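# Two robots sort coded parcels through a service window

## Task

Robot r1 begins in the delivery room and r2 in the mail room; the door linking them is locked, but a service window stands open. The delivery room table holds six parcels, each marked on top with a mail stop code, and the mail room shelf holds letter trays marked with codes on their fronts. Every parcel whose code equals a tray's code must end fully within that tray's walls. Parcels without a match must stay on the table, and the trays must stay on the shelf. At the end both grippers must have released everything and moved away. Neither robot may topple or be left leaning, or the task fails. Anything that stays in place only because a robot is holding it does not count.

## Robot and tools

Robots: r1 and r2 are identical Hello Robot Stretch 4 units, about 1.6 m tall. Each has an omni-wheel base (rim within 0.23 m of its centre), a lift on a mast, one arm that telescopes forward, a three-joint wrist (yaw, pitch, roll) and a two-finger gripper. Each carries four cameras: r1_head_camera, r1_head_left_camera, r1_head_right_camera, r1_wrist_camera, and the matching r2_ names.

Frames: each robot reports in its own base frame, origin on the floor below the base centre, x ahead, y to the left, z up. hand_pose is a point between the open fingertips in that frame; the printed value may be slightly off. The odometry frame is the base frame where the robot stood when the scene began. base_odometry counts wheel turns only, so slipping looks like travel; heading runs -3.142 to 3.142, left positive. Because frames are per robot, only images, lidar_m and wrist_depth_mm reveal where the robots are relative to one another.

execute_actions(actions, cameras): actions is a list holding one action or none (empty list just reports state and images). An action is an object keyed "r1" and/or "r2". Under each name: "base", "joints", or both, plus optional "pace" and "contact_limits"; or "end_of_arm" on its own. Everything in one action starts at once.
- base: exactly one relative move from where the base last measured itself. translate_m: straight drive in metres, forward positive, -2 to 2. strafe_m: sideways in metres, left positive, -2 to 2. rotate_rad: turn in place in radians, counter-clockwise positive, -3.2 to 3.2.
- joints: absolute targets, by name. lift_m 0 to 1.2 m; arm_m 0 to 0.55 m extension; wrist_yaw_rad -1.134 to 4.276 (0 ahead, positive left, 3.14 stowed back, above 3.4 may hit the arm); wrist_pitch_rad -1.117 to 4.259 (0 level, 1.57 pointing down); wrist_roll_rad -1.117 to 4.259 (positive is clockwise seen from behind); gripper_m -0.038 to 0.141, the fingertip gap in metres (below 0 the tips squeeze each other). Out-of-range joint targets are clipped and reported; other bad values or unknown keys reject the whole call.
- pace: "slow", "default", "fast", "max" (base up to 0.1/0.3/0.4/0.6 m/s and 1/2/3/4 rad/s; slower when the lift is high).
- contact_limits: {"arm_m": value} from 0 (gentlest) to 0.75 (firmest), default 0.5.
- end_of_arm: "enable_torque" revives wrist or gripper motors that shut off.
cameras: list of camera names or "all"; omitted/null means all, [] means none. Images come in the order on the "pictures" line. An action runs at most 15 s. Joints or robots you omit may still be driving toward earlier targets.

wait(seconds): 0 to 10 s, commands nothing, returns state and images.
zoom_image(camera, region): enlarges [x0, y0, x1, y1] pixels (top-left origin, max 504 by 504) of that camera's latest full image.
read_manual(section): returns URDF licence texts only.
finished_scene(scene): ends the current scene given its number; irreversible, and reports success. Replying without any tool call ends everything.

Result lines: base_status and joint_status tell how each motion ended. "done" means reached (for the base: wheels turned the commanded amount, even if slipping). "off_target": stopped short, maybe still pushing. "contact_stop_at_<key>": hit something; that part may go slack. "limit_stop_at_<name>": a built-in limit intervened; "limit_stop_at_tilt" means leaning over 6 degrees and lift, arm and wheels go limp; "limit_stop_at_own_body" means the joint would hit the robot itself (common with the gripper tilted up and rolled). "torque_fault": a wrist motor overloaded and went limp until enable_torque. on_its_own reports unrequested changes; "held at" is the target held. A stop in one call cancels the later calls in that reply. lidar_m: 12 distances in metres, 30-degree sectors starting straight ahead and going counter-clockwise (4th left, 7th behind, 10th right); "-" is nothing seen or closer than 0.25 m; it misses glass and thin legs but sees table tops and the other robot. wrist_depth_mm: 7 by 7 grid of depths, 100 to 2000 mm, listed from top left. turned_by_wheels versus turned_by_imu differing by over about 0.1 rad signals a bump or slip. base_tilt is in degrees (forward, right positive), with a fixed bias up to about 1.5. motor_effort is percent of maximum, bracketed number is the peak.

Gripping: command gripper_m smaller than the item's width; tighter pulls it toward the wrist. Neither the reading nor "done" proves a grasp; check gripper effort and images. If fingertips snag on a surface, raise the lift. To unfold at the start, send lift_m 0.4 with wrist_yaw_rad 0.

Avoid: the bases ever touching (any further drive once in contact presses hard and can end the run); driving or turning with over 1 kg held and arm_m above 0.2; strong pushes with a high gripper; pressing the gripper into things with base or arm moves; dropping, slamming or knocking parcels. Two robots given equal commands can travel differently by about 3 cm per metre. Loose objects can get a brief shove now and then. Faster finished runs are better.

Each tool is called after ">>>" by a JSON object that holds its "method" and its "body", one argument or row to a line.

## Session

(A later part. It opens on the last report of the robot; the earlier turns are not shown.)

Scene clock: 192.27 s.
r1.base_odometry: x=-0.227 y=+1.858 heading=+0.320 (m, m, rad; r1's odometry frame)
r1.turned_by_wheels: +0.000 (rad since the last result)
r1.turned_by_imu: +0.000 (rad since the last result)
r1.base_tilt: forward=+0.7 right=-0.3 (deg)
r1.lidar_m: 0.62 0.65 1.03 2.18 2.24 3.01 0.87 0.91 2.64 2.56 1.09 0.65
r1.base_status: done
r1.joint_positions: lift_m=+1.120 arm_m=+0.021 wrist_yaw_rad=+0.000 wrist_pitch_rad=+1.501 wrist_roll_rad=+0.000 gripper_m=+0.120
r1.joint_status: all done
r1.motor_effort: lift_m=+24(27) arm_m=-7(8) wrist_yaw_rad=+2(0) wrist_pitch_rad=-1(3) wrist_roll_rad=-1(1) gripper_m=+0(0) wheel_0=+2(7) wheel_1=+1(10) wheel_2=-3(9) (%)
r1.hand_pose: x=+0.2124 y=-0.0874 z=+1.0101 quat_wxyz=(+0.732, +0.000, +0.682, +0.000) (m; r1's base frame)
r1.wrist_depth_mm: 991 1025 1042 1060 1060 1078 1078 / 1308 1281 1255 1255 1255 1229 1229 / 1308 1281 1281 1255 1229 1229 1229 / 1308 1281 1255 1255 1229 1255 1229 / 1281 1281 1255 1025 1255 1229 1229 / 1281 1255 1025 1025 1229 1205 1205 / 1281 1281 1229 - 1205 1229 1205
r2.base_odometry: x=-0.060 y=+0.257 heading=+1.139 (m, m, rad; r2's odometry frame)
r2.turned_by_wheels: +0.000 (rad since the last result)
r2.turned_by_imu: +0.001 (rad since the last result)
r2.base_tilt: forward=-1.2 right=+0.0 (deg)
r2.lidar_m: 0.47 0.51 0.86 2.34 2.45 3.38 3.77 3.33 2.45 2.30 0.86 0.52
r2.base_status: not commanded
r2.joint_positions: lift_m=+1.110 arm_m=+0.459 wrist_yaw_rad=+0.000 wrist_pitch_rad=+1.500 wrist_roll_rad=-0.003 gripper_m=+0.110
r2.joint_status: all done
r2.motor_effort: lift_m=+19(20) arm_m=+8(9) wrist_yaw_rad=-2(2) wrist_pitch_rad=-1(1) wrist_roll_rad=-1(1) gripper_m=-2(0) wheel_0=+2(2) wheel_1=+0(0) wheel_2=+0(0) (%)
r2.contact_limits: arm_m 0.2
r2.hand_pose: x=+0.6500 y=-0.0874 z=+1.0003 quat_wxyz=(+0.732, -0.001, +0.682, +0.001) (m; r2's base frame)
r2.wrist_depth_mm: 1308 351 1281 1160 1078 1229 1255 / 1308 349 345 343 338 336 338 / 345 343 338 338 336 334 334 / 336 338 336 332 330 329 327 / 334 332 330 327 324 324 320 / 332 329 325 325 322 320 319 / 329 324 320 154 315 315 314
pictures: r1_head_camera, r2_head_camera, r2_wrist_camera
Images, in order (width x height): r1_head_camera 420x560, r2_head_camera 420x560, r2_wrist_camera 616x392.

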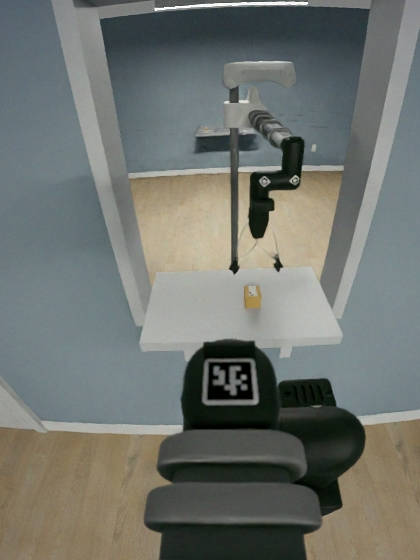

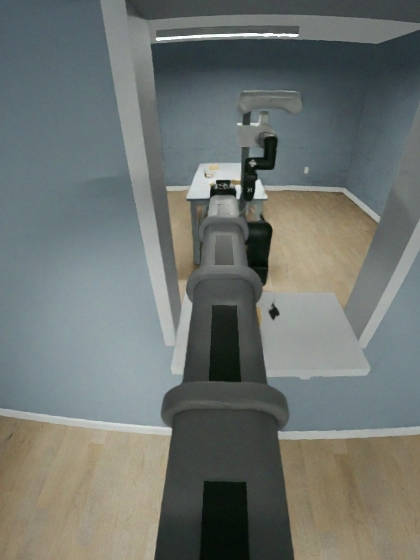

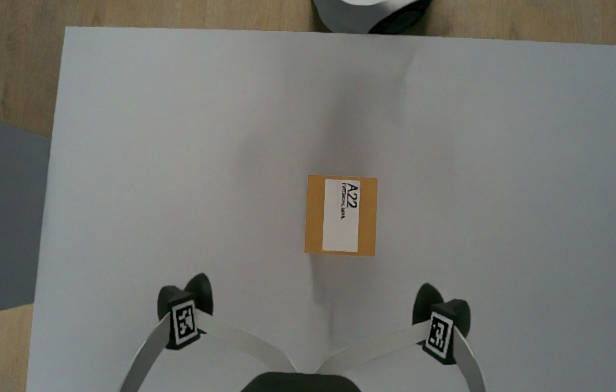

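>>> {"method": "execute_actions", "body": {
  "actions": [
    {"r1": {"joints": {"lift_m": 0.5}, "base": {"rotate_rad": 1.57}, "pace": "fast"}, "r2": {"joints": {"arm_m": 0.515, "lift_m": 1.045, "gripper_m": 0.135}, "base": {"strafe_m": -0.022}}}
  ],
  "cameras": ["r1_head_camera", "r2_wrist_camera"]
}}

Scene clock: 195.53 s.
r1.base_odometry: x=-0.227 y=+1.858 heading=+1.890 (m, m, rad; r1's odometry frame)
r1.turned_by_wheels: +1.570 (rad since the last result)
r1.turned_by_imu: +1.572 (rad since the last result)
r1.base_tilt: forward=+0.7 right=-0.3 (deg)
r1.lidar_m: 2.16 2.25 3.02 0.84 0.89 2.69 2.55 1.09 0.66 0.63 0.66 1.04
r1.base_status: done
r1.joint_positions: lift_m=+0.500 arm_m=+0.021 wrist_yaw_rad=+0.000 wrist_pitch_rad=+1.500 wrist_roll_rad=+0.000 gripper_m=+0.120
r1.joint_status: all done
r1.motor_effort: lift_m=+16(23) arm_m=-7(7) wrist_yaw_rad=+1(1) wrist_pitch_rad=+0(0) wrist_roll_rad=-1(1) gripper_m=+0(1) wheel_0=+1(3) wheel_1=+1(5) wheel_2=-2(6) (%)
r1.hand_pose: x=+0.2124 y=-0.0874 z=+0.3908 quat_wxyz=(+0.732, +0.000, +0.682, +0.000) (m; r1's base frame)
r1.wrist_depth_mm: 654 647 640 627 627 621 615 / 640 640 634 634 621 621 615 / 640 647 634 627 621 615 615 / 640 640 627 621 621 615 609 / 640 634 445 569 621 609 609 / 640 427 407 407 436 609 603 / 634 410 407 - 521 603 603
r2.base_odometry: x=-0.040 y=+0.248 heading=+1.139 (m, m, rad; r2's odometry frame)
r2.turned_by_wheels: +0.000 (rad since the last result)
r2.turned_by_imu: +0.001 (rad since the last result)
r2.base_tilt: forward=-1.2 right=+0.0 (deg)
r2.lidar_m: 0.48 0.54 0.89 2.37 2.48 3.41 3.78 3.30 2.42 2.29 0.86 0.52
r2.base_status: done
r2.joint_positions: lift_m=+1.045 arm_m=+0.514 wrist_yaw_rad=+0.000 wrist_pitch_rad=+1.500 wrist_roll_rad=-0.003 gripper_m=+0.135
r2.joint_status: all done
r2.motor_effort: lift_m=+16(19) arm_m=+8(10) wrist_yaw_rad=-2(2) wrist_pitch_rad=+0(1) wrist_roll_rad=-2(2) gripper_m=+2(1) wheel_0=-1(11) wheel_1=+2(9) wheel_2=+0(2) (%)
r2.hand_pose: x=+0.7049 y=-0.0874 z=+0.9356 quat_wxyz=(+0.732, -0.001, +0.682, +0.001) (m; r2's base frame)
r2.wrist_depth_mm: 1308 1255 1229 1229 1160 1205 1205 / 282 279 278 276 272 271 271 / 279 277 274 273 271 267 266 / 273 272 268 267 265 265 263 / 271 270 266 264 263 263 257 / 266 264 263 211 259 254 255 / 263 259 258 152 254 252 252
pictures: r1_head_camera, r2_wrist_camera
Images, in order (width x height): r1_head_camera 420x560, r2_wrist_camera 616x392.

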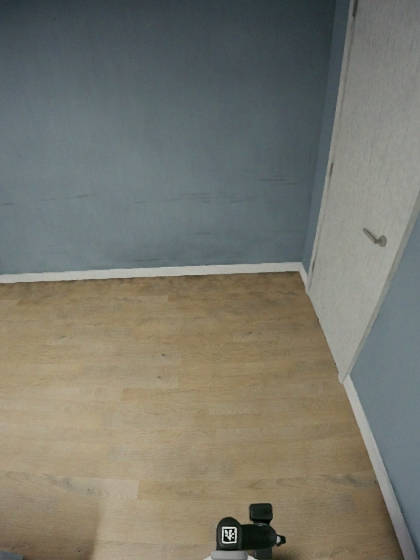

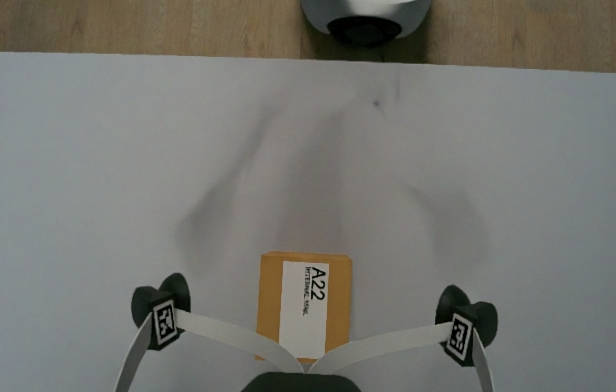

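>>> {"method": "execute_actions", "body": {
  "actions": [
    {"r1": {"base": {"translate_m": -1.05}, "pace": "max"}, "r2": {"joints": {"gripper_m": 0.015}}}
  ],
  "cameras": ["r1_head_camera", "r2_wrist_camera"]
}}

Scene clock: 199.47 s.
r1.base_odometry: x=+0.103 y=+0.861 heading=+1.890 (m, m, rad; r1's odometry frame)
r1.turned_by_wheels: +0.000 (rad since the last result)
r1.turned_by_imu: -0.001 (rad since the last result)
r1.base_tilt: forward=+0.7 right=-0.3 (deg)
r1.lidar_m: 2.64 1.21 0.96 1.68 2.22 1.60 1.50 1.14 0.81 0.74 0.80 0.95
r1.base_status: done
r1.joint_positions: lift_m=+0.500 arm_m=+0.021 wrist_yaw_rad=+0.000 wrist_pitch_rad=+1.500 wrist_roll_rad=+0.000 gripper_m=+0.120
r1.joint_status: not commanded
r1.motor_effort: lift_m=+18(18) arm_m=-7(7) wrist_yaw_rad=+1(1) wrist_pitch_rad=+0(0) wrist_roll_rad=+0(1) gripper_m=+0(2) wheel_0=+0(5) wheel_1=+2(6) wheel_2=+0(14) (%)
r1.hand_pose: x=+0.2124 y=-0.0874 z=+0.3907 quat_wxyz=(+0.732, +0.000, +0.682, +0.000) (m; r1's base frame)
r1.wrist_depth_mm: 647 647 634 634 627 627 615 / 647 640 634 627 621 615 615 / 640 634 627 627 621 615 609 / 640 634 634 621 621 615 609 / 640 627 445 574 615 603 609 / 634 424 407 407 436 609 603 / 634 413 410 - 521 603 603
r2.base_odometry: x=-0.040 y=+0.248 heading=+1.139 (m, m, rad; r2's odometry frame)
r2.turned_by_wheels: +0.000 (rad since the last result)
r2.turned_by_imu: +0.001 (rad since the last result)
r2.base_tilt: forward=-1.2 right=-0.1 (deg)
r2.lidar_m: 0.49 0.54 0.88 2.37 2.48 3.42 3.78 3.34 2.39 2.31 0.86 0.51
r2.base_status: not commanded
r2.joint_positions: lift_m=+1.045 arm_m=+0.514 wrist_yaw_rad=+0.000 wrist_pitch_rad=+1.500 wrist_roll_rad=-0.003 gripper_m=+0.015
r2.joint_status: all done
r2.motor_effort: lift_m=+16(16) arm_m=+8(8) wrist_yaw_rad=-2(2) wrist_pitch_rad=-1(1) wrist_roll_rad=+0(1) gripper_m=-21(21) wheel_0=-1(1) wheel_1=+2(2) wheel_2=+0(0) (%)
r2.hand_pose: x=+0.7049 y=-0.0874 z=+0.9356 quat_wxyz=(+0.732, -0.001, +0.682, +0.001) (m; r2's base frame)
r2.wrist_depth_mm: 1229 1255 1229 1205 1229 1229 1182 / 282 281 278 276 274 272 270 / 277 276 274 272 270 267 266 / 274 272 268 268 267 265 262 / 271 268 265 265 263 259 259 / 267 266 208 202 206 258 256 / 262 259 257 198 254 252 253
pictures: r1_head_camera, r2_wrist_camera
Images, in order (width x height): r1_head_camera 420x560, r2_wrist_camera 616x392.

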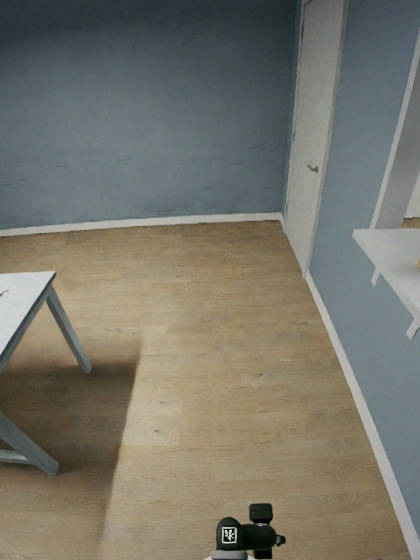

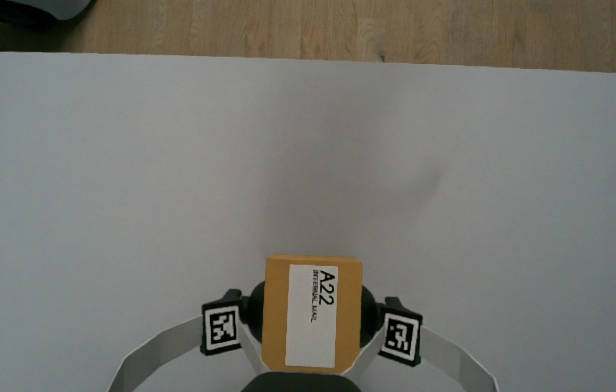

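>>> {"method": "execute_actions", "body": {
  "actions": [
    {"r1": {"base": {"strafe_m": 2.0}, "joints": {"lift_m": 1.04}, "pace": "max"}, "r2": {"joints": {"lift_m": 1.12, "arm_m": 0.02}, "base": {"translate_m": -1.25}}}
  ],
  "cameras": ["r1_head_camera", "r2_wrist_camera", "r2_head_camera"]
}}

Scene clock: 207.23 s.
r1.base_odometry: x=-1.796 y=+0.233 heading=+1.890 (m, m, rad; r1's odometry frame)
r1.turned_by_wheels: +0.000 (rad since the last result)
r1.turned_by_imu: +0.000 (rad since the last result)
r1.base_tilt: forward=+0.6 right=-0.3 (deg)
r1.lidar_m: 0.40 0.42 1.61 1.52 1.57 1.66 1.57 1.60 2.13 2.77 0.61 0.42
r1.base_status: done
r1.joint_positions: lift_m=+1.040 arm_m=+0.021 wrist_yaw_rad=+0.000 wrist_pitch_rad=+1.500 wrist_roll_rad=+0.000 gripper_m=+0.120
r1.joint_status: all done
r1.motor_effort: lift_m=+23(28) arm_m=-7(7) wrist_yaw_rad=+0(1) wrist_pitch_rad=+1(0) wrist_roll_rad=-1(1) gripper_m=-1(2) wheel_0=+0(9) wheel_1=+0(10) wheel_2=+1(2) (%)
r1.hand_pose: x=+0.2124 y=-0.0874 z=+0.9302 quat_wxyz=(+0.732, +0.000, +0.682, +0.000) (m; r1's base frame)
r1.wrist_depth_mm: 415 413 407 404 399 397 392 / 430 654 1182 1182 1160 1160 1138 / 1205 1182 1182 1160 1160 1160 1118 / 1205 1182 1182 1182 1160 1160 1138 / 1205 1205 960 946 1160 1160 1138 / 1205 1182 960 946 1160 1138 1138 / 1205 1182 1182 - 1138 1138 1138
r2.base_odometry: x=-0.564 y=-0.888 heading=+1.139 (m, m, rad; r2's odometry frame)
r2.turned_by_wheels: +0.000 (rad since the last result)
r2.turned_by_imu: +0.002 (rad since the last result)
r2.base_tilt: forward=-1.2 right=+0.0 (deg)
r2.lidar_m: 1.73 1.91 2.47 2.38 2.50 2.51 2.41 2.56 2.42 2.28 2.43 1.92
r2.base_status: done
r2.joint_positions: lift_m=+1.120 arm_m=+0.021 wrist_yaw_rad=+0.000 wrist_pitch_rad=+1.500 wrist_roll_rad=-0.003 gripper_m=+0.015
r2.joint_status: all done
r2.motor_effort: lift_m=+20(22) arm_m=-8(9) wrist_yaw_rad=-2(3) wrist_pitch_rad=-1(2) wrist_roll_rad=-2(0) gripper_m=-20(24) wheel_0=-3(7) wheel_1=+0(6) wheel_2=+0(10) (%)
r2.hand_pose: x=+0.2126 y=-0.0874 z=+1.0103 quat_wxyz=(+0.732, -0.001, +0.682, +0.001) (m; r2's base frame)
r2.wrist_depth_mm: 1366 1366 1308 1336 1308 1281 1255 / 1308 1308 1281 1255 1255 1229 1229 / 1281 1308 1308 1308 1229 1281 1255 / 1281 1281 1255 1281 1255 1255 1229 / 1281 1229 1255 1060 1205 1229 1205 / 1229 1229 209 200 207 1205 1205 / 1255 1229 991 199 1205 1160 1182
pictures: r1_head_camera, r2_head_camera, r2_wrist_camera
Images, in order (width x height): r1_head_camera 420x560, r2_head_camera 420x560, r2_wrist_camera 616x392.

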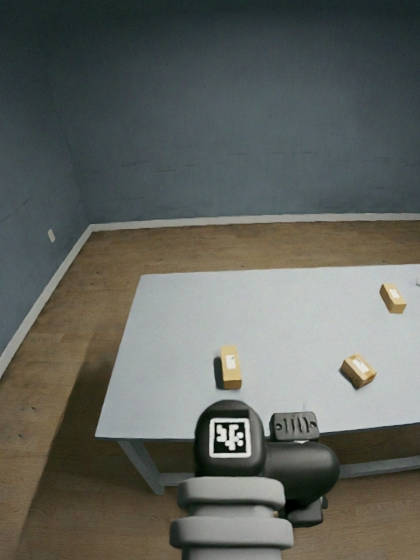

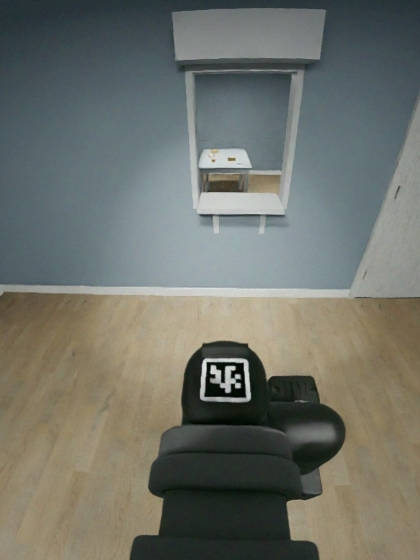

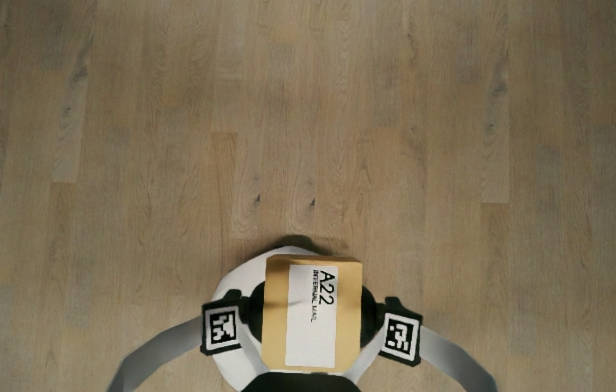

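>>> {"method": "execute_actions", "body": {
  "actions": [
    {"r1": {"base": {"strafe_m": 0.08}, "joints": {"lift_m": 0.985, "arm_m": 0.42}, "pace": "fast"}, "r2": {"joints": {"lift_m": 0.5}, "base": {"rotate_rad": -3.14}, "pace": "fast"}}
  ],
  "cameras": ["r1_wrist_camera", "r2_head_camera"]
}}

Scene clock: 211.50 s.
r1.base_odometry: x=-1.872 y=+0.208 heading=+1.890 (m, m, rad; r1's odometry frame)
r1.turned_by_wheels: +0.000 (rad since the last result)
r1.turned_by_imu: +0.000 (rad since the last result)
r1.base_tilt: forward=+0.7 right=-0.3 (deg)
r1.lidar_m: 0.40 0.42 1.51 1.44 1.47 1.67 1.58 1.64 2.12 2.82 0.60 0.44
r1.base_status: done
r1.joint_positions: lift_m=+0.985 arm_m=+0.419 wrist_yaw_rad=+0.000 wrist_pitch_rad=+1.500 wrist_roll_rad=+0.000 gripper_m=+0.120
r1.joint_status: all done
r1.motor_effort: lift_m=+17(21) arm_m=+7(8) wrist_yaw_rad=+0(1) wrist_pitch_rad=+0(0) wrist_roll_rad=-1(1) gripper_m=+2(1) wheel_0=-1(7) wheel_1=+1(8) wheel_2=+0(0) (%)
r1.hand_pose: x=+0.6101 y=-0.0874 z=+0.8758 quat_wxyz=(+0.732, +0.000, +0.682, +0.000) (m; r1's base frame)
r1.wrist_depth_mm: 357 353 349 345 343 342 338 / 355 351 349 345 343 338 336 / 355 351 347 343 342 338 336 / 353 349 345 291 340 336 334 / 351 347 343 289 340 338 334 / 349 347 343 289 336 334 332 / 349 345 343 - 336 332 330
r2.base_odometry: x=-0.564 y=-0.888 heading=-2.001 (m, m, rad; r2's odometry frame)
r2.turned_by_wheels: -3.140 (rad since the last result)
r2.turned_by_imu: -3.197 (rad since the last result)
r2.base_tilt: forward=-1.3 right=+0.0 (deg)
r2.lidar_m: 1.96 2.54 2.41 2.29 2.42 1.91 1.84 1.95 2.49 2.37 2.50 2.52
r2.base_status: done
r2.joint_positions: lift_m=+0.500 arm_m=+0.021 wrist_yaw_rad=+0.000 wrist_pitch_rad=+1.500 wrist_roll_rad=-0.003 gripper_m=+0.015
r2.joint_status: all done
r2.motor_effort: lift_m=+16(18) arm_m=-7(8) wrist_yaw_rad=-1(1) wrist_pitch_rad=+0(1) wrist_roll_rad=+1(1) gripper_m=-22(17) wheel_0=+2(7) wheel_1=+2(5) wheel_2=+2(3) (%)
r2.hand_pose: x=+0.2126 y=-0.0874 z=+0.3906 quat_wxyz=(+0.732, -0.001, +0.682, +0.001) (m; r2's base frame)
r2.wrist_depth_mm: 668 668 661 647 654 647 634 / 668 647 647 640 634 634 634 / 647 634 640 640 634 627 627 / 640 640 634 627 621 615 615 / 634 621 627 615 615 615 603 / 621 621 209 202 206 603 597 / 615 399 397 199 392 603 585
pictures: r1_wrist_camera, r2_head_camera
Images, in order (width x height): r1_wrist_camera 616x392, r2_head_camera 420x560.

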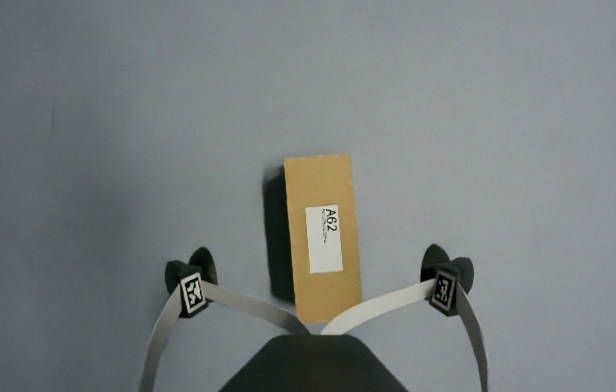

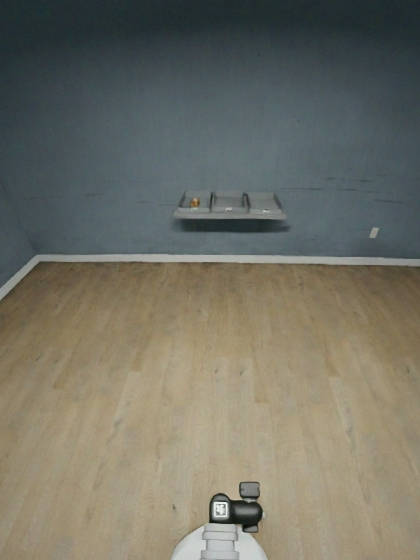

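>>> {"method": "execute_actions", "body": {
  "actions": [
    {"r1": {"joints": {"lift_m": 0.903, "arm_m": 0.428, "wrist_roll_rad": -0.09}}, "r2": {"joints": {"lift_m": 1.03}, "base": {"translate_m": 1.57}, "pace": "max"}}
  ],
  "cameras": ["r1_wrist_camera", "r2_head_camera"]
}}

Scene clock: 219.57 s.
r1.base_odometry: x=-1.872 y=+0.208 heading=+1.890 (m, m, rad; r1's odometry frame)
r1.turned_by_wheels: +0.000 (rad since the last result)
r1.turned_by_imu: +0.000 (rad since the last result)
r1.base_tilt: forward=+0.6 right=-0.3 (deg)
r1.lidar_m: 0.39 0.42 1.51 1.43 1.49 1.64 1.57 1.64 2.12 2.82 0.60 0.43
r1.base_status: not commanded
r1.joint_positions: lift_m=+0.903 arm_m=+0.427 wrist_yaw_rad=+0.000 wrist_pitch_rad=+1.500 wrist_roll_rad=-0.090 gripper_m=+0.120
r1.joint_status: all done
r1.motor_effort: lift_m=+16(16) arm_m=+7(8) wrist_yaw_rad=+0(1) wrist_pitch_rad=+0(0) wrist_roll_rad=-1(3) gripper_m=-2(1) wheel_0=-2(1) wheel_1=+0(0) wheel_2=+0(0) (%)
r1.hand_pose: x=+0.6180 y=-0.0874 z=+0.7938 quat_wxyz=(+0.731, -0.033, +0.681, +0.031) (m; r1's base frame)
r1.wrist_depth_mm: 270 267 265 263 262 259 - / 268 266 264 263 260 258 257 / 267 265 263 262 258 258 256 / 265 265 263 208 258 257 255 / 265 264 262 207 256 255 254 / 264 263 259 207 206 255 253 / 263 260 259 - 256 254 -
r2.base_odometry: x=-1.218 y=-2.315 heading=-2.001 (m, m, rad; r2's odometry frame)
r2.turned_by_wheels: +0.000 (rad since the last result)
r2.turned_by_imu: +0.002 (rad since the last result)
r2.base_tilt: forward=-1.2 right=+0.0 (deg)
r2.lidar_m: 0.40 0.44 1.27 2.31 2.41 3.33 3.49 3.37 2.51 2.41 0.58 0.45
r2.base_status: done
r2.joint_positions: lift_m=+1.030 arm_m=+0.021 wrist_yaw_rad=+0.000 wrist_pitch_rad=+1.500 wrist_roll_rad=-0.003 gripper_m=+0.015
r2.joint_status: all done
r2.motor_effort: lift_m=+19(23) arm_m=-8(8) wrist_yaw_rad=-1(2) wrist_pitch_rad=+1(1) wrist_roll_rad=-2(1) gripper_m=-21(19) wheel_0=+0(9) wheel_1=-1(6) wheel_2=+2(13) (%)
r2.hand_pose: x=+0.2126 y=-0.0874 z=+0.9204 quat_wxyz=(+0.732, -0.001, +0.682, +0.001) (m; r2's base frame)
r2.wrist_depth_mm: 418 415 413 410 404 399 402 / 1205 1205 1182 1182 1182 430 418 / 1229 1205 1205 1205 1182 1160 1138 / 1205 1205 1160 1182 1160 1182 1138 / 1138 1160 1182 1118 1160 1118 1118 / 1182 1138 209 201 206 1118 1098 / 1138 1118 891 198 1098 1118 1078
pictures: r1_wrist_camera, r2_head_camera
Images, in order (width x height): r1_wrist_camera 616x392, r2_head_camera 420x560.

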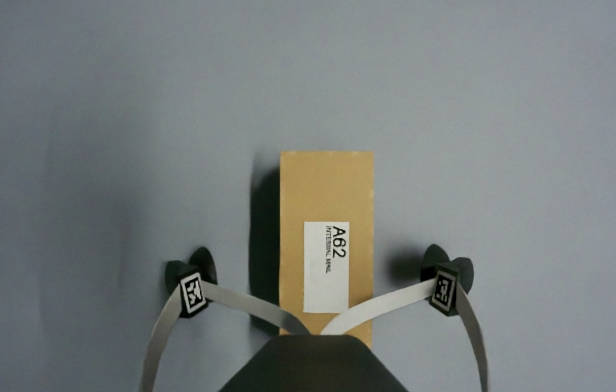

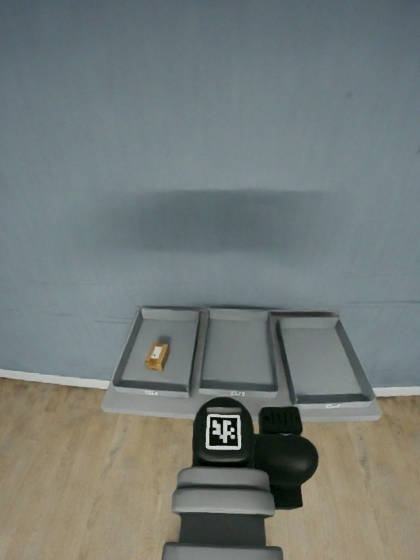

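>>> {"method": "execute_actions", "body": {
  "actions": [
    {"r1": {"joints": {"gripper_m": 0.018}}, "r2": {"joints": {"arm_m": 0.45}, "base": {"strafe_m": 0.04}, "pace": "fast"}}
  ],
  "cameras": ["r1_wrist_camera", "r2_wrist_camera"]
}}

Scene clock: 221.97 s.
r1.base_odometry: x=-1.872 y=+0.208 heading=+1.890 (m, m, rad; r1's odometry frame)
r1.turned_by_wheels: +0.000 (rad since the last result)
r1.turned_by_imu: +0.000 (rad since the last result)
r1.base_tilt: forward=+0.7 right=-0.3 (deg)
r1.lidar_m: 0.39 0.41 1.52 1.42 1.46 1.67 1.58 1.63 2.15 2.82 0.61 0.41
r1.base_status: not commanded
r1.joint_positions: lift_m=+0.903 arm_m=+0.427 wrist_yaw_rad=+0.000 wrist_pitch_rad=+1.500 wrist_roll_rad=-0.090 gripper_m=+0.018
r1.joint_status: all done
r1.motor_effort: lift_m=+16(16) arm_m=+7(7) wrist_yaw_rad=+0(0) wrist_pitch_rad=+1(1) wrist_roll_rad=-1(1) gripper_m=-16(13) wheel_0=+0(1) wheel_1=+0(0) wheel_2=+0(0) (%)
r1.hand_pose: x=+0.6180 y=-0.0874 z=+0.7938 quat_wxyz=(+0.731, -0.033, +0.681, +0.031) (m; r1's base frame)
r1.wrist_depth_mm: 270 267 265 263 260 259 - / 267 266 263 262 259 258 256 / 266 265 263 260 259 257 256 / 266 264 263 198 258 257 254 / 265 263 262 198 257 255 254 / 265 263 191 196 196 255 253 / 263 260 259 - 256 253 -
r2.base_odometry: x=-1.182 y=-2.331 heading=-2.001 (m, m, rad; r2's odometry frame)
r2.turned_by_wheels: +0.000 (rad since the last result)
r2.turned_by_imu: +0.001 (rad since the last result)
r2.base_tilt: forward=-1.2 right=+0.0 (deg)
r2.lidar_m: 0.40 0.44 1.27 2.26 2.39 3.28 3.47 3.42 2.52 2.42 0.59 0.42
r2.base_status: done
r2.joint_positions: lift_m=+1.030 arm_m=+0.449 wrist_yaw_rad=+0.000 wrist_pitch_rad=+1.500 wrist_roll_rad=-0.003 gripper_m=+0.015
r2.joint_status: all done
r2.motor_effort: lift_m=+19(19) arm_m=+8(9) wrist_yaw_rad=-1(2) wrist_pitch_rad=+1(0) wrist_roll_rad=+2(2) gripper_m=-19(19) wheel_0=+1(10) wheel_1=+0(8) wheel_2=+0(1) (%)
r2.hand_pose: x=+0.6399 y=-0.0874 z=+0.9204 quat_wxyz=(+0.732, -0.001, +0.682, +0.001) (m; r2's base frame)
r2.wrist_depth_mm: 394 394 384 377 370 377 366 / 404 384 402 397 397 397 394 / 402 402 394 394 392 373 387 / 397 397 389 389 389 362 382 / 375 389 387 387 379 357 375 / 387 382 210 200 206 353 368 / 382 324 373 198 370 327 366
pictures: r1_wrist_camera, r2_wrist_camera
Images, in order (width x height): r1_wrist_camera 616x392, r2_wrist_camera 616x392.

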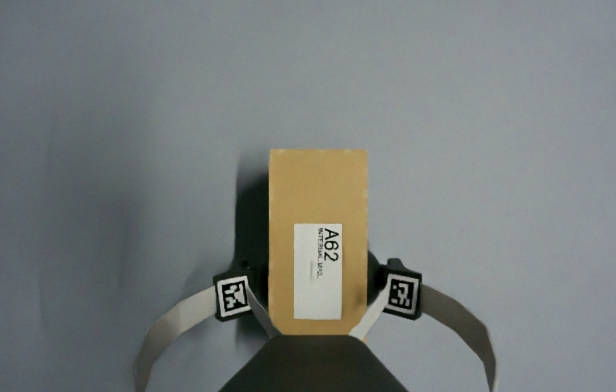

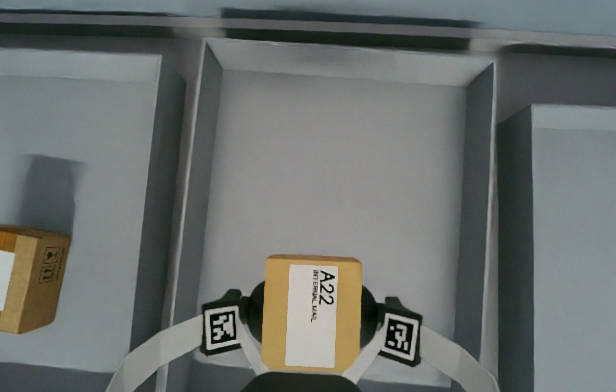

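>>> {"method": "execute_actions", "body": {
  "actions": [
    {"r1": {"joints": {"lift_m": 1.04, "arm_m": 0.02, "wrist_roll_rad": 0.0}, "pace": "fast"}, "r2": {"joints": {"arm_m": 0.48, "lift_m": 0.905}}}
  ],
  "cameras": ["r1_wrist_camera", "r2_wrist_camera"]
}}

Scene clock: 225.27 s.
r1.base_odometry: x=-1.872 y=+0.208 heading=+1.890 (m, m, rad; r1's odometry frame)
r1.turned_by_wheels: +0.000 (rad since the last result)
r1.turned_by_imu: +0.000 (rad since the last result)
r1.base_tilt: forward=+0.7 right=-0.3 (deg)
r1.lidar_m: 0.40 0.40 1.51 1.43 1.49 1.67 1.58 1.61 2.14 2.83 0.61 0.42
r1.base_status: not commanded
r1.joint_positions: lift_m=+1.040 arm_m=+0.021 wrist_yaw_rad=+0.000 wrist_pitch_rad=+1.501 wrist_roll_rad=+0.000 gripper_m=+0.018
r1.joint_status: all done
r1.motor_effort: lift_m=+25(28) arm_m=-7(7) wrist_yaw_rad=+1(0) wrist_pitch_rad=-3(1) wrist_roll_rad=+0(0) gripper_m=-17(15) wheel_0=-1(1) wheel_1=+0(0) wheel_2=+0(0) (%)
r1.hand_pose: x=+0.2124 y=-0.0874 z=+0.9300 quat_wxyz=(+0.731, +0.000, +0.682, +0.000) (m; r1's base frame)
r1.wrist_depth_mm: 415 410 407 402 402 397 394 / 424 574 1182 1182 1182 1160 1138 / 1205 1205 1182 991 1160 1138 1138 / 1205 1182 1182 198 1160 1160 1160 / 1182 1182 1182 197 1160 1138 1138 / 1182 1182 191 196 196 1138 1138 / 1182 1182 1160 - 1160 1138 1138
r2.base_odometry: x=-1.182 y=-2.331 heading=-2.001 (m, m, rad; r2's odometry frame)
r2.turned_by_wheels: +0.000 (rad since the last result)
r2.turned_by_imu: +0.001 (rad since the last result)
r2.base_tilt: forward=-1.3 right=+0.0 (deg)
r2.lidar_m: 0.41 0.43 1.29 2.26 2.38 3.26 3.46 3.43 2.55 2.44 0.59 0.44
r2.base_status: not commanded
r2.joint_positions: lift_m=+0.905 arm_m=+0.479 wrist_yaw_rad=+0.000 wrist_pitch_rad=+1.500 wrist_roll_rad=-0.003 gripper_m=+0.015
r2.joint_status: all done
r2.motor_effort: lift_m=+16(17) arm_m=+8(8) wrist_yaw_rad=-2(3) wrist_pitch_rad=+1(0) wrist_roll_rad=+1(1) gripper_m=-17(21) wheel_0=+1(1) wheel_1=+0(0) wheel_2=+0(0) (%)
r2.hand_pose: x=+0.6698 y=-0.0874 z=+0.7956 quat_wxyz=(+0.732, -0.001, +0.682, +0.001) (m; r2's base frame)
r2.wrist_depth_mm: 237 247 257 250 238 231 223 / 255 246 272 271 268 267 240 / 236 248 271 267 264 262 236 / 234 248 266 262 263 259 232 / 231 252 262 259 258 256 226 / 229 242 208 202 206 252 221 / 214 205 254 198 250 249 216
pictures: r1_wrist_camera, r2_wrist_camera
Images, in order (width x height): r1_wrist_camera 616x392, r2_wrist_camera 616x392.

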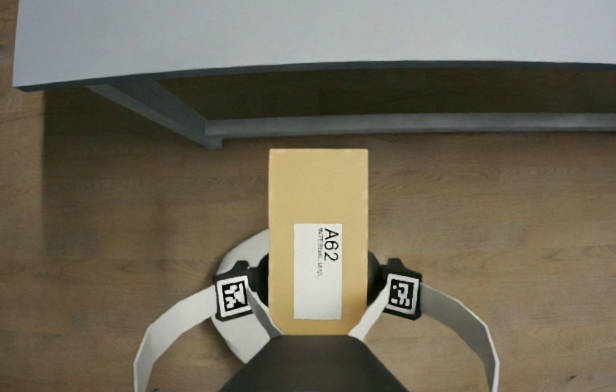

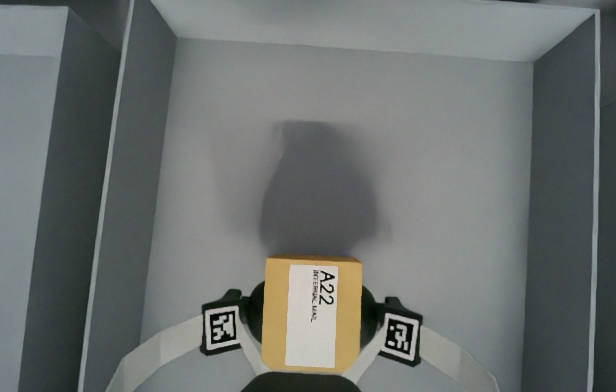

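>>> {"method": "execute_actions", "body": {
  "actions": [
    {"r1": {"joints": {"lift_m": 0.5}, "base": {"rotate_rad": -1.57}, "pace": "fast"}, "r2": {"joints": {"gripper_m": 0.09}}}
  ],
  "cameras": ["r1_head_camera", "r2_wrist_camera"]
}}

Scene clock: 228.70 s.
r1.base_odometry: x=-1.872 y=+0.208 heading=+0.320 (m, m, rad; r1's odometry frame)
r1.turned_by_wheels: -1.570 (rad since the last result)
r1.turned_by_imu: -1.571 (rad since the last result)
r1.base_tilt: forward=+0.6 right=-0.3 (deg)
r1.lidar_m: 2.82 0.60 0.42 0.39 0.42 1.51 1.44 1.49 1.67 1.56 1.61 2.15
r1.base_status: done
r1.joint_positions: lift_m=+0.500 arm_m=+0.021 wrist_yaw_rad=+0.000 wrist_pitch_rad=+1.500 wrist_roll_rad=+0.000 gripper_m=+0.018
r1.joint_status: all done
r1.motor_effort: lift_m=+17(24) arm_m=-7(7) wrist_yaw_rad=+1(1) wrist_pitch_rad=+0(1) wrist_roll_rad=+1(0) gripper_m=-16(17) wheel_0=-1(2) wheel_1=+1(3) wheel_2=+2(6) (%)
r1.hand_pose: x=+0.2125 y=-0.0874 z=+0.3908 quat_wxyz=(+0.732, +0.000, +0.682, +0.000) (m; r1's base frame)
r1.wrist_depth_mm: 647 640 640 634 627 621 615 / 640 640 634 627 621 621 615 / 640 640 627 627 615 615 609 / 647 640 627 198 621 615 609 / 634 627 484 198 615 609 603 / 634 424 191 196 195 609 603 / 634 410 407 - 521 609 603
r2.base_odometry: x=-1.182 y=-2.331 heading=-2.001 (m, m, rad; r2's odometry frame)
r2.turned_by_wheels: +0.000 (rad since the last result)
r2.turned_by_imu: +0.001 (rad since the last result)
r2.base_tilt: forward=-1.2 right=-0.1 (deg)
r2.lidar_m: 0.40 0.42 1.28 2.25 2.36 3.26 3.47 3.44 2.53 2.44 0.59 0.43
r2.base_status: not commanded
r2.joint_positions: lift_m=+0.905 arm_m=+0.479 wrist_yaw_rad=+0.000 wrist_pitch_rad=+1.500 wrist_roll_rad=-0.003 gripper_m=+0.090
r2.joint_status: all done
r2.motor_effort: lift_m=+16(16) arm_m=+7(8) wrist_yaw_rad=-2(2) wrist_pitch_rad=+1(0) wrist_roll_rad=+1(1) gripper_m=-2(22) wheel_0=+1(1) wheel_1=+0(0) wheel_2=+0(0) (%)
r2.hand_pose: x=+0.6698 y=-0.0874 z=+0.7956 quat_wxyz=(+0.732, -0.001, +0.682, +0.001) (m; r2's base frame)
r2.wrist_depth_mm: 237 248 259 249 240 229 224 / 254 247 273 270 270 267 240 / 236 249 270 267 265 265 236 / 235 248 266 264 264 259 232 / 229 252 260 260 258 256 227 / 230 242 219 206 226 252 221 / 216 216 254 153 250 250 216
pictures: r1_head_camera, r2_wrist_camera
Images, in order (width x height): r1_head_camera 420x560, r2_wrist_camera 616x392.

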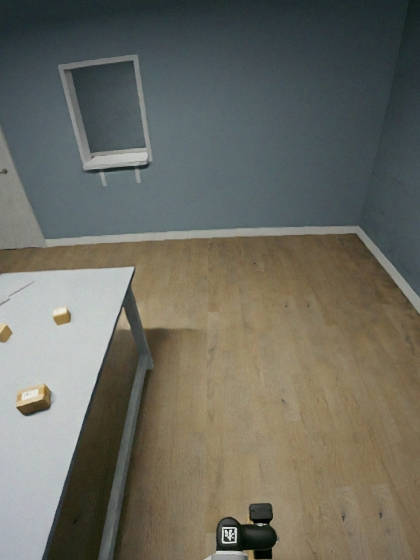

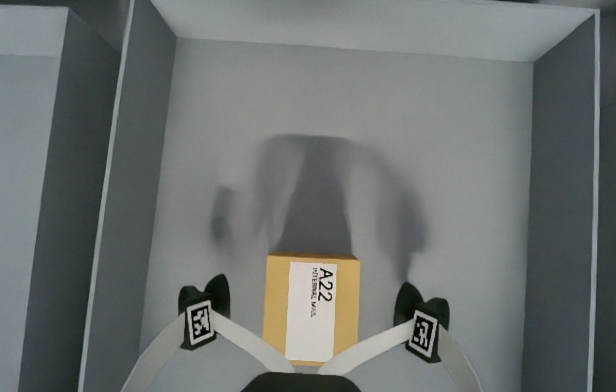

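>>> {"method": "execute_actions", "body": {
  "actions": [
    {"r1": {"base": {"translate_m": 2.0}, "pace": "max"}, "r2": {"joints": {"lift_m": 1.04}, "pace": "fast"}}
  ],
  "cameras": ["r1_head_camera", "r2_wrist_camera"]
}}

Scene clock: 235.07 s.
r1.base_odometry: x=+0.026 y=+0.837 heading=+0.320 (m, m, rad; r1's odometry frame)
r1.turned_by_wheels: +0.000 (rad since the last result)
r1.turned_by_imu: +0.003 (rad since the last result)
r1.base_tilt: forward=+0.7 right=-0.3 (deg)
r1.lidar_m: 0.85 0.89 1.04 2.99 1.12 0.89 1.81 2.24 1.56 1.52 1.25 0.90
r1.base_status: done
r1.joint_positions: lift_m=+0.500 arm_m=+0.021 wrist_yaw_rad=+0.000 wrist_pitch_rad=+1.500 wrist_roll_rad=+0.000 gripper_m=+0.018
r1.joint_status: not commanded
r1.motor_effort: lift_m=+18(18) arm_m=-7(7) wrist_yaw_rad=+0(1) wrist_pitch_rad=+0(1) wrist_roll_rad=+1(0) gripper_m=-16(16) wheel_0=+0(6) wheel_1=-1(4) wheel_2=+0(12) (%)
r1.hand_pose: x=+0.2125 y=-0.0874 z=+0.3907 quat_wxyz=(+0.732, +0.000, +0.682, +0.000) (m; r1's base frame)
r1.wrist_depth_mm: 647 640 634 627 621 621 609 / 647 640 634 627 621 621 615 / 640 640 627 621 621 615 609 / 640 634 627 198 615 615 609 / 640 634 484 198 615 615 609 / 634 424 191 196 195 609 603 / 634 410 404 - 517 603 609
r2.base_odometry: x=-1.182 y=-2.331 heading=-2.001 (m, m, rad; r2's odometry frame)
r2.turned_by_wheels: +0.000 (rad since the last result)
r2.turned_by_imu: +0.002 (rad since the last result)
r2.base_tilt: forward=-1.2 right=-0.1 (deg)
r2.lidar_m: 0.40 0.43 1.28 2.27 2.36 3.27 3.47 3.43 2.55 2.45 0.59 0.42
r2.base_status: not commanded
r2.joint_positions: lift_m=+1.040 arm_m=+0.479 wrist_yaw_rad=+0.000 wrist_pitch_rad=+1.500 wrist_roll_rad=-0.003 gripper_m=+0.090
r2.joint_status: all done
r2.motor_effort: lift_m=+20(22) arm_m=+8(7) wrist_yaw_rad=-1(2) wrist_pitch_rad=+0(1) wrist_roll_rad=+0(1) gripper_m=+1(1) wheel_0=+1(1) wheel_1=+0(0) wheel_2=+0(0) (%)
r2.hand_pose: x=+0.6698 y=-0.0874 z=+0.9303 quat_wxyz=(+0.732, -0.001, +0.682, +0.001) (m; r2's base frame)
r2.wrist_depth_mm: 364 359 351 340 329 320 315 / 410 407 397 389 387 387 399 / 415 415 407 404 402 399 397 / 407 402 404 397 397 364 392 / 399 399 392 394 392 357 387 / 368 394 219 389 384 357 382 / 389 389 387 152 379 345 375
pictures: r1_head_camera, r2_wrist_camera
Images, in order (width x height): r1_head_camera 420x560, r2_wrist_camera 616x392.

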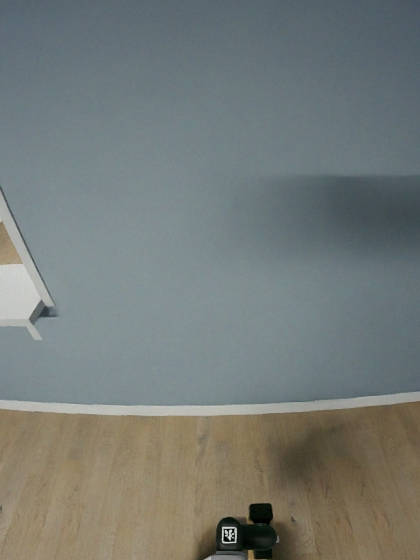

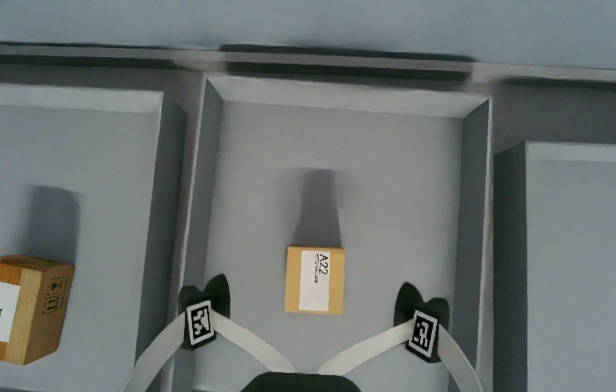

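>>> {"method": "execute_actions", "body": {
  "actions": [
    {"r1": {"base": {"strafe_m": 1.05}, "joints": {"lift_m": 1.12}, "pace": "max"}, "r2": {"joints": {"arm_m": 0.02}, "base": {"translate_m": -0.82}, "pace": "fast"}}
  ],
  "cameras": ["r1_head_camera", "r2_head_camera"]
}}

Scene clock: 239.43 s.
r1.base_odometry: x=-0.304 y=+1.834 heading=+0.320 (m, m, rad; r1's odometry frame)
r1.turned_by_wheels: +0.000 (rad since the last result)
r1.turned_by_imu: +0.000 (rad since the last result)
r1.base_tilt: forward=+0.6 right=-0.3 (deg)
r1.lidar_m: 0.71 0.73 1.15 2.15 2.25 3.00 0.78 0.84 2.67 2.57 1.22 0.75
r1.base_status: done
r1.joint_positions: lift_m=+1.120 arm_m=+0.021 wrist_yaw_rad=+0.000 wrist_pitch_rad=+1.500 wrist_roll_rad=+0.000 gripper_m=+0.018
r1.joint_status: all done
r1.motor_effort: lift_m=+24(28) arm_m=-7(7) wrist_yaw_rad=+0(0) wrist_pitch_rad=-1(1) wrist_roll_rad=+1(0) gripper_m=-16(14) wheel_0=-1(11) wheel_1=+0(9) wheel_2=-1(1) (%)
r1.hand_pose: x=+0.2124 y=-0.0874 z=+1.0102 quat_wxyz=(+0.732, +0.000, +0.682, +0.000) (m; r1's base frame)
r1.wrist_depth_mm: 1160 1205 1205 1205 1205 1229 1205 / 1308 1281 1281 1255 1255 1229 1229 / 1281 1281 1255 1255 1229 1255 1229 / 1255 1281 1255 199 1255 1229 1229 / 1308 1255 1281 197 1229 1229 1229 / 1255 1255 191 196 196 1205 1205 / 1255 1281 1255 - 1205 1205 1205
r2.base_odometry: x=-0.840 y=-1.586 heading=-2.001 (m, m, rad; r2's odometry frame)
r2.turned_by_wheels: +0.000 (rad since the last result)
r2.turned_by_imu: +0.001 (rad since the last result)
r2.base_tilt: forward=-1.3 right=+0.0 (deg)
r2.lidar_m: 1.22 1.30 2.37 2.27 2.37 2.70 2.59 2.72 2.52 2.44 2.37 1.27
r2.base_status: done
r2.joint_positions: lift_m=+1.040 arm_m=+0.021 wrist_yaw_rad=+0.000 wrist_pitch_rad=+1.500 wrist_roll_rad=-0.003 gripper_m=+0.090
r2.joint_status: all done
r2.motor_effort: lift_m=+20(20) arm_m=-7(9) wrist_yaw_rad=-2(2) wrist_pitch_rad=+1(1) wrist_roll_rad=+1(1) gripper_m=-1(5) wheel_0=-2(6) wheel_1=-1(5) wheel_2=+0(9) (%)
r2.hand_pose: x=+0.2125 y=-0.0874 z=+0.9303 quat_wxyz=(+0.732, -0.001, +0.682, +0.001) (m; r2's base frame)
r2.wrist_depth_mm: 1229 1281 1229 1229 1205 1229 1182 / 1205 1205 1255 1205 1205 1205 1205 / 1255 1205 1182 1160 1182 1182 1182 / 1205 1205 1160 1182 1182 1138 1138 / 1182 1182 1160 1138 1160 1138 1138 / 1160 1182 218 931 960 1118 1098 / 1138 1160 931 153 1138 1098 1138
pictures: r1_head_camera, r2_head_camera
Images, in order (width x height): r1_head_camera 420x560, r2_head_camera 420x560.

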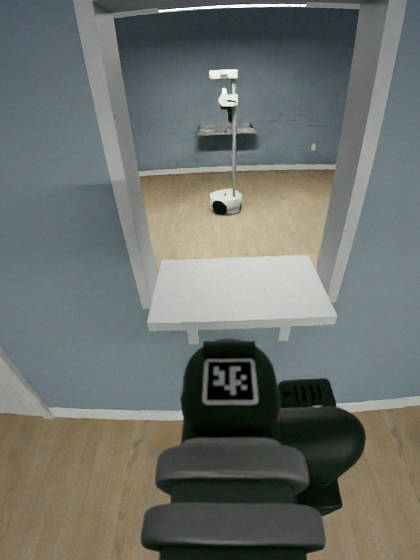

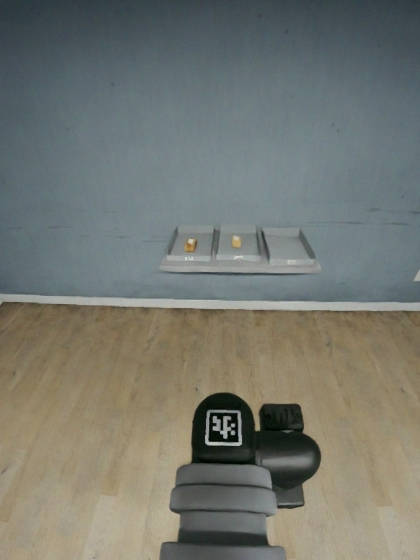

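>>> {"method": "execute_actions", "body": {
  "actions": [
    {"r1": {"base": {"translate_m": 0.25}, "joints": {"lift_m": 1.075, "arm_m": 0.46}}, "r2": {"joints": {"lift_m": 0.5, "gripper_m": 0.13}, "base": {"rotate_rad": -3.12}, "pace": "fast"}}
  ],
  "cameras": ["r1_head_camera", "r1_wrist_camera", "r2_head_camera"]
}}

Scene clock: 243.27 s.
r1.base_odometry: x=-0.067 y=+1.913 heading=+0.320 (m, m, rad; r1's odometry frame)
r1.turned_by_wheels: +0.000 (rad since the last result)
r1.turned_by_imu: +0.001 (rad since the last result)
r1.base_tilt: forward=+0.7 right=-0.3 (deg)
r1.lidar_m: 0.46 0.49 0.81 1.96 2.25 3.02 1.02 1.08 2.67 2.51 0.86 0.48
r1.base_status: done
r1.joint_positions: lift_m=+1.075 arm_m=+0.459 wrist_yaw_rad=+0.000 wrist_pitch_rad=+1.500 wrist_roll_rad=+0.000 gripper_m=+0.018
r1.joint_status: all done
r1.motor_effort: lift_m=+17(23) arm_m=+7(7) wrist_yaw_rad=+0(0) wrist_pitch_rad=+1(2) wrist_roll_rad=+0(1) gripper_m=-14(17) wheel_0=+0(5) wheel_1=+1(3) wheel_2=+2(9) (%)
r1.hand_pose: x=+0.6500 y=-0.0874 z=+0.9658 quat_wxyz=(+0.732, +0.000, +0.682, +0.000) (m; r1's base frame)
r1.wrist_depth_mm: 1255 1255 1205 1229 750 293 1182 / 304 301 298 296 293 291 289 / 303 301 297 296 293 291 287 / 303 298 297 198 291 289 287 / 301 298 296 197 289 287 286 / 300 297 191 196 196 286 285 / 300 297 294 - 289 286 285
r2.base_odometry: x=-0.840 y=-1.586 heading=+1.163 (m, m, rad; r2's odometry frame)
r2.turned_by_wheels: -3.119 (rad since the last result)
r2.turned_by_imu: -3.177 (rad since the last result)
r2.base_tilt: forward=-1.2 right=+0.0 (deg)
r2.lidar_m: 2.47 2.73 2.51 2.42 2.31 1.26 1.20 1.78 2.35 2.28 2.38 2.69
r2.base_status: done
r2.joint_positions: lift_m=+0.500 arm_m=+0.021 wrist_yaw_rad=+0.000 wrist_pitch_rad=+1.500 wrist_roll_rad=-0.003 gripper_m=+0.130
r2.joint_status: all done
r2.motor_effort: lift_m=+16(18) arm_m=-8(8) wrist_yaw_rad=-1(1) wrist_pitch_rad=+0(1) wrist_roll_rad=-1(0) gripper_m=+0(3) wheel_0=+2(7) wheel_1=+2(7) wheel_2=+2(7) (%)
r2.hand_pose: x=+0.2126 y=-0.0874 z=+0.3906 quat_wxyz=(+0.732, -0.001, +0.682, +0.001) (m; r2's base frame)
r2.wrist_depth_mm: 661 668 661 661 647 640 640 / 654 654 654 640 640 634 640 / 647 647 647 634 634 634 621 / 634 640 634 634 627 621 615 / 634 627 621 621 615 609 603 / 615 421 402 404 603 591 591 / 609 397 399 151 402 591 580
pictures: r1_head_camera, r1_wrist_camera, r2_head_camera
Images, in order (width x height): r1_head_camera 420x560, r1_wrist_camera 616x392, r2_head_camera 420x560.

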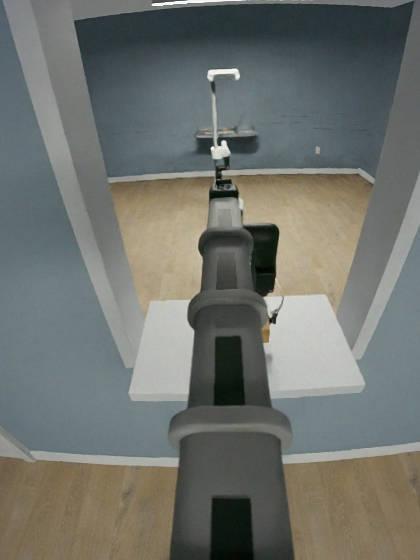

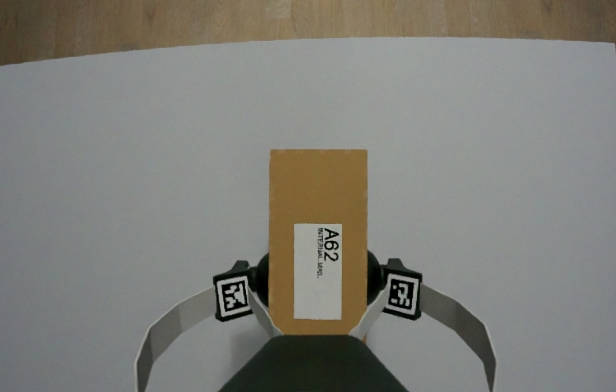

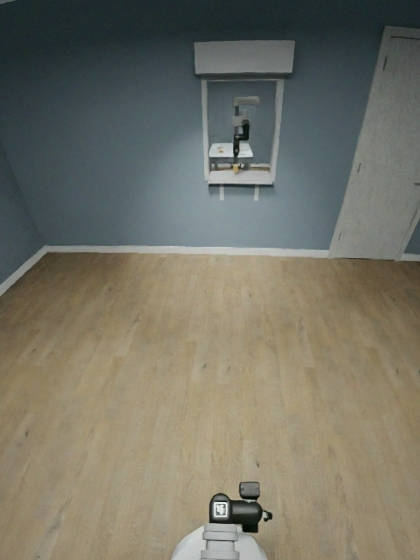

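>>> {"method": "execute_actions", "body": {
  "actions": [
    {"r1": {"joints": {"lift_m": 1.04}}, "r2": {"joints": {"lift_m": 1.11}, "base": {"translate_m": 2.0}, "pace": "max"}}
  ],
  "cameras": ["r1_wrist_camera", "r2_head_camera"]
}}

Scene clock: 249.10 s.
r1.base_odometry: x=-0.067 y=+1.913 heading=+0.320 (m, m, rad; r1's odometry frame)
r1.turned_by_wheels: +0.000 (rad since the last result)
r1.turned_by_imu: +0.000 (rad since the last result)
r1.base_tilt: forward=+0.6 right=-0.3 (deg)
r1.lidar_m: 0.44 0.47 0.80 1.95 2.26 3.03 1.01 1.07 2.63 2.51 0.87 0.48
r1.base_status: not commanded
r1.joint_positions: lift_m=+1.040 arm_m=+0.459 wrist_yaw_rad=+0.000 wrist_pitch_rad=+1.500 wrist_roll_rad=+0.000 gripper_m=+0.018
r1.joint_status: all done
r1.motor_effort: lift_m=+16(18) arm_m=+7(7) wrist_yaw_rad=+0(0) wrist_pitch_rad=+1(0) wrist_roll_rad=+0(0) gripper_m=-17(16) wheel_0=+0(0) wheel_1=+1(1) wheel_2=+1(1) (%)
r1.hand_pose: x=+0.6500 y=-0.0874 z=+0.9308 quat_wxyz=(+0.732, +0.000, +0.682, +0.000) (m; r1's base frame)
r1.wrist_depth_mm: 741 268 264 262 259 257 - / 268 266 263 260 258 256 255 / 267 265 262 259 258 255 254 / 265 264 263 198 256 255 253 / 265 263 262 198 255 254 252 / 265 262 191 196 195 252 251 / 263 262 259 - 254 252 -
r2.base_odometry: x=-0.047 y=+0.250 heading=+1.163 (m, m, rad; r2's odometry frame)
r2.turned_by_wheels: +0.000 (rad since the last result)
r2.turned_by_imu: +0.000 (rad since the last result)
r2.base_tilt: forward=-1.3 right=+0.0 (deg)
r2.lidar_m: 0.48 0.63 0.93 2.35 2.48 3.51 3.74 3.26 2.41 2.01 0.83 0.50
r2.base_status: done
r2.joint_positions: lift_m=+1.110 arm_m=+0.021 wrist_yaw_rad=+0.000 wrist_pitch_rad=+1.500 wrist_roll_rad=-0.003 gripper_m=+0.130
r2.joint_status: all done
r2.motor_effort: lift_m=+19(23) arm_m=-7(8) wrist_yaw_rad=-2(2) wrist_pitch_rad=-1(1) wrist_roll_rad=+0(1) gripper_m=-2(2) wheel_0=+1(6) wheel_1=+0(7) wheel_2=+1(15) (%)
r2.hand_pose: x=+0.2126 y=-0.0874 z=+1.0004 quat_wxyz=(+0.732, -0.001, +0.682, +0.001) (m; r2's base frame)
r2.wrist_depth_mm: 778 768 759 715 683 661 654 / 1160 1098 1060 991 946 904 866 / 1255 1308 1281 1255 1255 1255 1229 / 1308 1281 1255 1281 1229 1205 1205 / 1281 1229 1229 1229 1229 1229 1205 / 1229 1205 1008 1008 1205 1182 1205 / 1205 1205 1008 150 1182 1160 1160
pictures: r1_wrist_camera, r2_head_camera
Images, in order (width x height): r1_wrist_camera 616x392, r2_head_camera 420x560.

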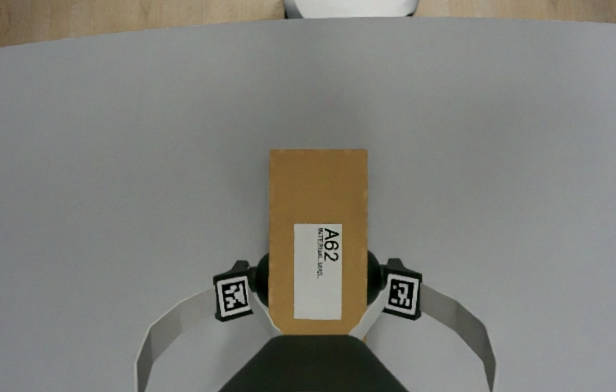

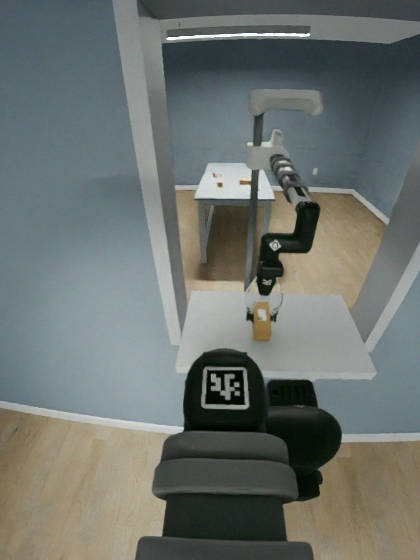

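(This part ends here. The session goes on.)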